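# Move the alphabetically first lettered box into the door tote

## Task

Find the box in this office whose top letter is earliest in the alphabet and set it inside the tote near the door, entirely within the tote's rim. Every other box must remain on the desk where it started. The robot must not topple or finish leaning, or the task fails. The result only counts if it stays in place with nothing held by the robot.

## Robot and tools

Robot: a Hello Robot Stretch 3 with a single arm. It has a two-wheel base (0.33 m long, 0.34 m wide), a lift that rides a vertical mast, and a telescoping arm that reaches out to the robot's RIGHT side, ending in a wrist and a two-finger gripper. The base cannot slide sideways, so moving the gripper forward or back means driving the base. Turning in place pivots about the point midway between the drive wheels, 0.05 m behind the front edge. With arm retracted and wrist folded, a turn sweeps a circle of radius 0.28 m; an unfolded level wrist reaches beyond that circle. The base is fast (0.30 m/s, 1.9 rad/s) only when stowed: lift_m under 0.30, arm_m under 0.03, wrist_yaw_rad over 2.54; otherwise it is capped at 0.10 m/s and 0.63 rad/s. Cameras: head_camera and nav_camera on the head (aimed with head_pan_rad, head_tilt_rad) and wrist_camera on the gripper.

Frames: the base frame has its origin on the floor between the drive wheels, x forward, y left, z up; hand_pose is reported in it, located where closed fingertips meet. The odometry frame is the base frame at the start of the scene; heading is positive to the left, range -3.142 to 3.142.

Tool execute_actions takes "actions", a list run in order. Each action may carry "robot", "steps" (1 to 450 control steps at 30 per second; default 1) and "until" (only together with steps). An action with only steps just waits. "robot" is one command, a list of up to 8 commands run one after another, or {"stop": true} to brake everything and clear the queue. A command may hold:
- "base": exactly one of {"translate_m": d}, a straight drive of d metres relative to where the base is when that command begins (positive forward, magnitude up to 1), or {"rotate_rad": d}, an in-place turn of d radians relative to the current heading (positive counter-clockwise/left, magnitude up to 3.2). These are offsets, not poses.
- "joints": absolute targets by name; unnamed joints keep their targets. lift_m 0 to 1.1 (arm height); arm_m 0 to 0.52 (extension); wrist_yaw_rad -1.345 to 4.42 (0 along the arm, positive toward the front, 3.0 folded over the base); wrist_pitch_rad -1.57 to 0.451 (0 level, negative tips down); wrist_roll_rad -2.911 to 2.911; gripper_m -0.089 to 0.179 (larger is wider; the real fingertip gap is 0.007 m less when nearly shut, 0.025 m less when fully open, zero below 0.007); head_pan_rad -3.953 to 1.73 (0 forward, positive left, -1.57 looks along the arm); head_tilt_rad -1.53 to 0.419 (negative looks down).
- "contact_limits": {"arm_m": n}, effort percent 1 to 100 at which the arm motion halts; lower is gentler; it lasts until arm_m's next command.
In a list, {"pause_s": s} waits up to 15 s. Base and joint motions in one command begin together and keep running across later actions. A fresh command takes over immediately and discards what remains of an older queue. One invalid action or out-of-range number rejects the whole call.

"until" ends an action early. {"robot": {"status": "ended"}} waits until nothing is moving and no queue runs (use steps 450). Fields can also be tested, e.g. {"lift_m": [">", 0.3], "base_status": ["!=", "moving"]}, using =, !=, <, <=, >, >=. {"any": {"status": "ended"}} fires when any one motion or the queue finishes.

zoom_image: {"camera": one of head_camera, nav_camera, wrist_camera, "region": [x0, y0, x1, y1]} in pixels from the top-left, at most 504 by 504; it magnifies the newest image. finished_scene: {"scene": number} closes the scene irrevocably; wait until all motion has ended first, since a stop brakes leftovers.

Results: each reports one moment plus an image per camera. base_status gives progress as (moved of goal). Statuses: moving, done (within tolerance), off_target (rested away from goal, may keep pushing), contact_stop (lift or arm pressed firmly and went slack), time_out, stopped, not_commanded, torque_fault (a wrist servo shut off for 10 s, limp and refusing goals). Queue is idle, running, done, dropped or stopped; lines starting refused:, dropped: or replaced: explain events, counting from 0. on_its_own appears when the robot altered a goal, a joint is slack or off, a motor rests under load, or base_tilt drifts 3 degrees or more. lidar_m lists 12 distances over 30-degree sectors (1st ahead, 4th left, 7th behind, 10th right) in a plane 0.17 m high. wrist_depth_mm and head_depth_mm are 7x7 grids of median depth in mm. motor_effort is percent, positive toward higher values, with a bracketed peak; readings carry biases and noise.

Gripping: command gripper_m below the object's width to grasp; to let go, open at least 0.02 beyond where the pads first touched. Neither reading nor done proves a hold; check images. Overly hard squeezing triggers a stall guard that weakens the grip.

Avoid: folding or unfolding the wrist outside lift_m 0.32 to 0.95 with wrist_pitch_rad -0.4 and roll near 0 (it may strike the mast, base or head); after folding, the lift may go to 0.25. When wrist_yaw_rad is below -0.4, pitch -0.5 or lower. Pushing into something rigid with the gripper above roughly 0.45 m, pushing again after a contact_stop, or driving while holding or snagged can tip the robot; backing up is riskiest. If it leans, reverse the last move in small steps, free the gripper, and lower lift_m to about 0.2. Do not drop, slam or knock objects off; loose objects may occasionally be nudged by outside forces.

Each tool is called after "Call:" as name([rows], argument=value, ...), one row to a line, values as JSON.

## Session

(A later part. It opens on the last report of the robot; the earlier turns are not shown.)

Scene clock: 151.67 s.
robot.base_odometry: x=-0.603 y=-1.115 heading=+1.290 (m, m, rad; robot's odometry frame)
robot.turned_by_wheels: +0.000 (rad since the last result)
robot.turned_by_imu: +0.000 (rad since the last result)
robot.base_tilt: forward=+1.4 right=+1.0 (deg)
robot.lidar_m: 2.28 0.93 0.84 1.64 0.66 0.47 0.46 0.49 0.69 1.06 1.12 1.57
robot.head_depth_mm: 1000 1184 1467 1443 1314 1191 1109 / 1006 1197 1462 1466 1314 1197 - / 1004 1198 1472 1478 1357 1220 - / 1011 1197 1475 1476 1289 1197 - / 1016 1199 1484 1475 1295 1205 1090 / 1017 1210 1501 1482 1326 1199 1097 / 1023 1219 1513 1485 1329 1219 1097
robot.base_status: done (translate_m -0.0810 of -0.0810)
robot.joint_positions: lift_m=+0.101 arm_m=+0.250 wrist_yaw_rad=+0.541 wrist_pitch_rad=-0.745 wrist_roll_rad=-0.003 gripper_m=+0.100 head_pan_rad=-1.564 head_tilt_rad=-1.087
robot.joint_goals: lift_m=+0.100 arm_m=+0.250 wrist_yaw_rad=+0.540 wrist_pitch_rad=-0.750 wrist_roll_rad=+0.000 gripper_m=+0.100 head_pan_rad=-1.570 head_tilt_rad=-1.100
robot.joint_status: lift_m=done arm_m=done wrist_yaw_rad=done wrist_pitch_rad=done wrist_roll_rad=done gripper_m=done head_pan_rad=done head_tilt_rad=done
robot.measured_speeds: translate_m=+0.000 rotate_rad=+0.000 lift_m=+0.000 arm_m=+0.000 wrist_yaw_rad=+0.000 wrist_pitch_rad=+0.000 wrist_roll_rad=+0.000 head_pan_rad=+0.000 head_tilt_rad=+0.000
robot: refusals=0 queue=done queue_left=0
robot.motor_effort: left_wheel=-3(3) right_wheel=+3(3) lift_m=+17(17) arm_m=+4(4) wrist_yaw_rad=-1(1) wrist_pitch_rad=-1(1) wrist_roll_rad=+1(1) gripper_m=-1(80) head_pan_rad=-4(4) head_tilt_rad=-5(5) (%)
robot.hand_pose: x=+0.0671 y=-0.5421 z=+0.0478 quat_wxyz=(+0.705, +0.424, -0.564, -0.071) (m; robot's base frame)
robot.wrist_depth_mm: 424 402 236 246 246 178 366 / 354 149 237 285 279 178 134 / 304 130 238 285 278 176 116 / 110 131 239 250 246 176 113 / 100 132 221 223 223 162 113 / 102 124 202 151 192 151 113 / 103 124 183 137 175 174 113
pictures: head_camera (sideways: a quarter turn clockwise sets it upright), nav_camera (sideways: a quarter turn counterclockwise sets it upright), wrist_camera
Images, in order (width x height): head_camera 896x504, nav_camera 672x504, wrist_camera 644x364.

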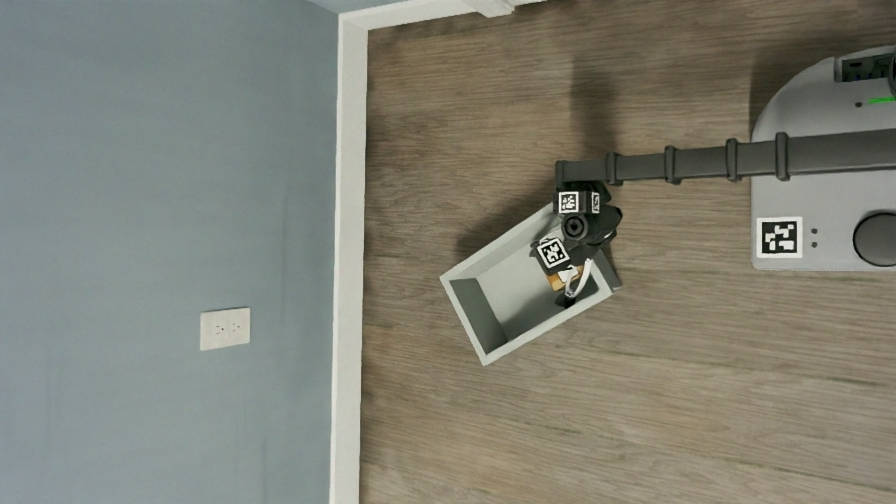

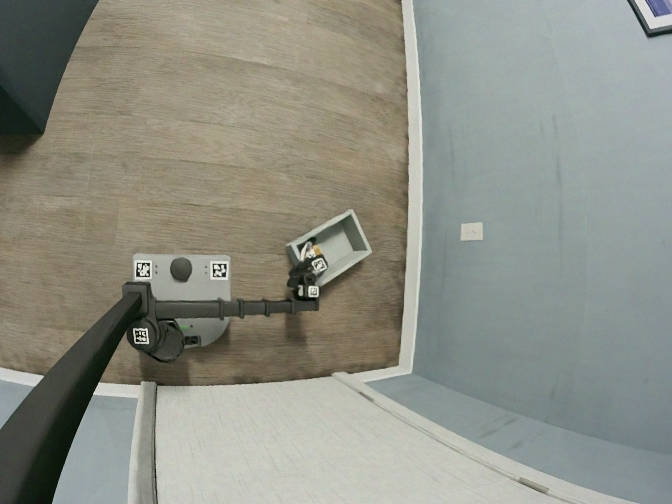

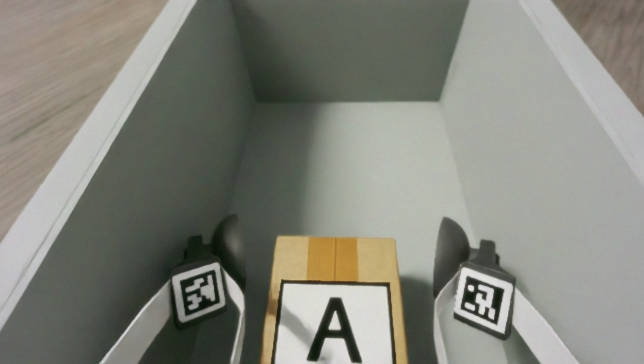

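The box has settled flat on the tote floor. Now I'll lift the gripper out and retract the arm so nothing on the robot touches the box or tote.

Call:
execute_actions([
  {"robot": {"joints": {"lift_m": 0.35}}, "steps": 300, "until": {"robot": {"status": "ended"}}},
  {"robot": {"joints": {"arm_m": 0.0, "wrist_pitch_rad": -0.4, "wrist_yaw_rad": 1.57}}, "steps": 300, "until": {"robot": {"status": "ended"}}},
])

Scene clock: 157.93 s.
robot.base_odometry: x=-0.603 y=-1.115 heading=+1.290 (m, m, rad; robot's odometry frame)
robot.turned_by_wheels: +0.000 (rad since the last result)
robot.turned_by_imu: +0.001 (rad since the last result)
robot.base_tilt: forward=+1.3 right=+1.0 (deg)
robot.lidar_m: 2.29 0.93 0.83 1.63 0.66 0.47 0.46 0.49 0.69 1.06 1.12 1.57
robot.head_depth_mm: 992 1186 1472 1440 1315 1198 1104 / 1007 1188 1476 1465 1311 1201 - / 1004 1199 1479 1467 1321 1245 - / 1008 1201 1489 1474 1272 1229 - / 1015 1208 1493 1474 1311 1218 1098 / 1023 1212 1503 1485 1331 1214 1098 / 1023 1211 1507 1474 1329 1211 1097
robot.base_status: done (translate_m -0.0810 of -0.0810)
robot.joint_positions: lift_m=+0.350 arm_m=+0.000 wrist_yaw_rad=+1.569 wrist_pitch_rad=-0.420 wrist_roll_rad=-0.003 gripper_m=+0.100 head_pan_rad=-1.564 head_tilt_rad=-1.087
robot.joint_goals: lift_m=+0.350 arm_m=+0.000 wrist_yaw_rad=+1.570 wrist_pitch_rad=-0.400 wrist_roll_rad=+0.000 gripper_m=+0.100 head_pan_rad=-1.570 head_tilt_rad=-1.100
robot.joint_status: lift_m=done arm_m=done wrist_yaw_rad=done wrist_pitch_rad=done wrist_roll_rad=done gripper_m=done head_pan_rad=done head_tilt_rad=done
robot.measured_speeds: translate_m=+0.000 rotate_rad=+0.000 lift_m=+0.000 arm_m=+0.000 wrist_yaw_rad=+0.000 wrist_pitch_rad=+0.000 wrist_roll_rad=+0.000 head_pan_rad=+0.000 head_tilt_rad=+0.000
robot: refusals=0 queue=done queue_left=0
robot.motor_effort: left_wheel=-2(2) right_wheel=+3(3) lift_m=+35(35) arm_m=-4(6) wrist_yaw_rad=+2(6) wrist_pitch_rad=+6(7) wrist_roll_rad=+1(1) gripper_m=-1(0) head_pan_rad=-3(4) head_tilt_rad=-5(5) (%)
robot.hand_pose: x=+0.2028 y=-0.1459 z=+0.3621 quat_wxyz=(+0.594, +0.592, -0.384, +0.385) (m; robot's base frame)
robot.wrist_depth_mm: 902 - - - - - - / 922 - - - - - - / 926 - - - - - - / 885 886 893 903 868 870 823 / 750 717 760 706 708 694 694 / 614 614 590 611 590 597 585 / 533 517 524 515 511 501 506
pictures: head_camera (sideways: a quarter turn clockwise sets it upright), nav_camera (sideways: a quarter turn counterclockwise sets it upright), wrist_camera
Images, in order (width x height): head_camera 896x504, nav_camera 672x504, wrist_camera 644x364.

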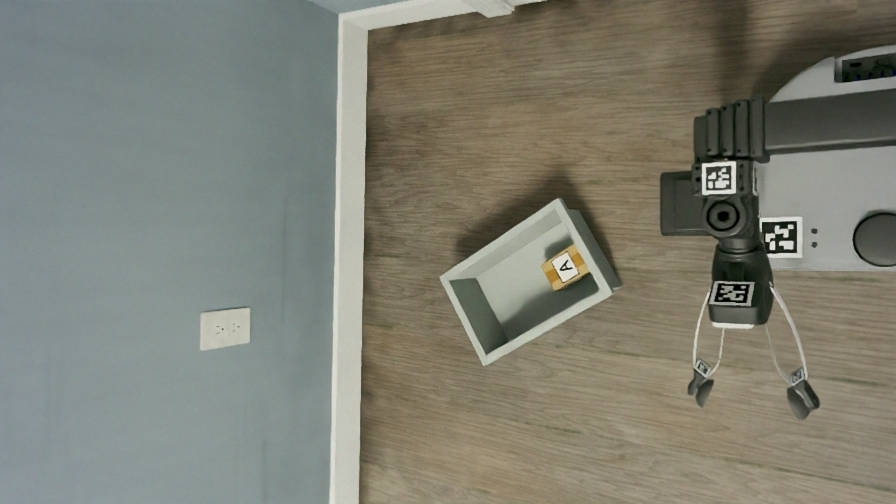

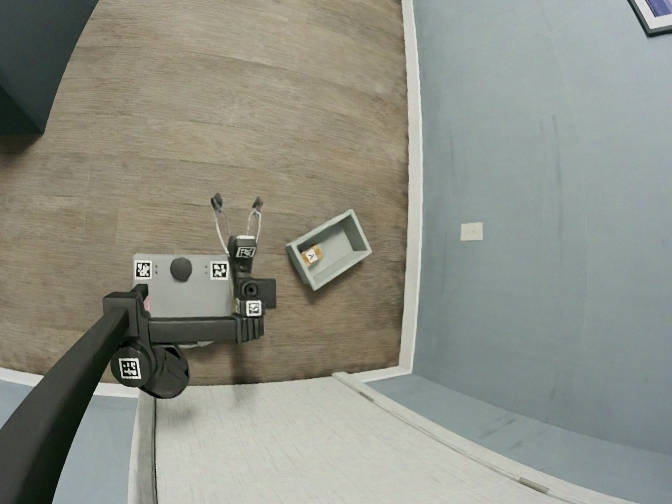

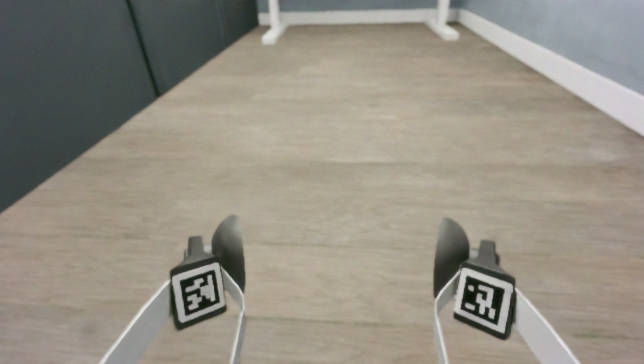

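Box A is in the tote and the arm is clear. Zooming in to confirm the box sits fully inside and isn't resting on the rim.

Call:
zoom_image(camera="head_camera", region=[420, 170, 640, 380])

Region (420, 170, 640, 380) of head_camera's 896x504 image, scaled by 2.291, with more detail than that image has; it fills the top 481 rows of this view, and the rest is white.

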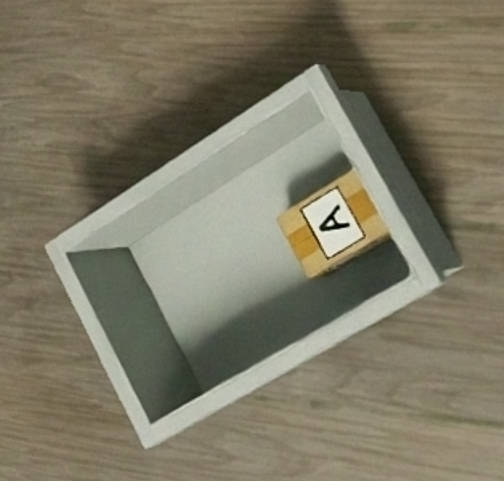

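Box A lies flat on the tote floor, fully inside the rim. The other boxes are untouched on their desks, the robot is upright and all motion has ended, so I'm finishing the scene.

Call:
finished_scene(scene=2)

The scene is finished: the task was done.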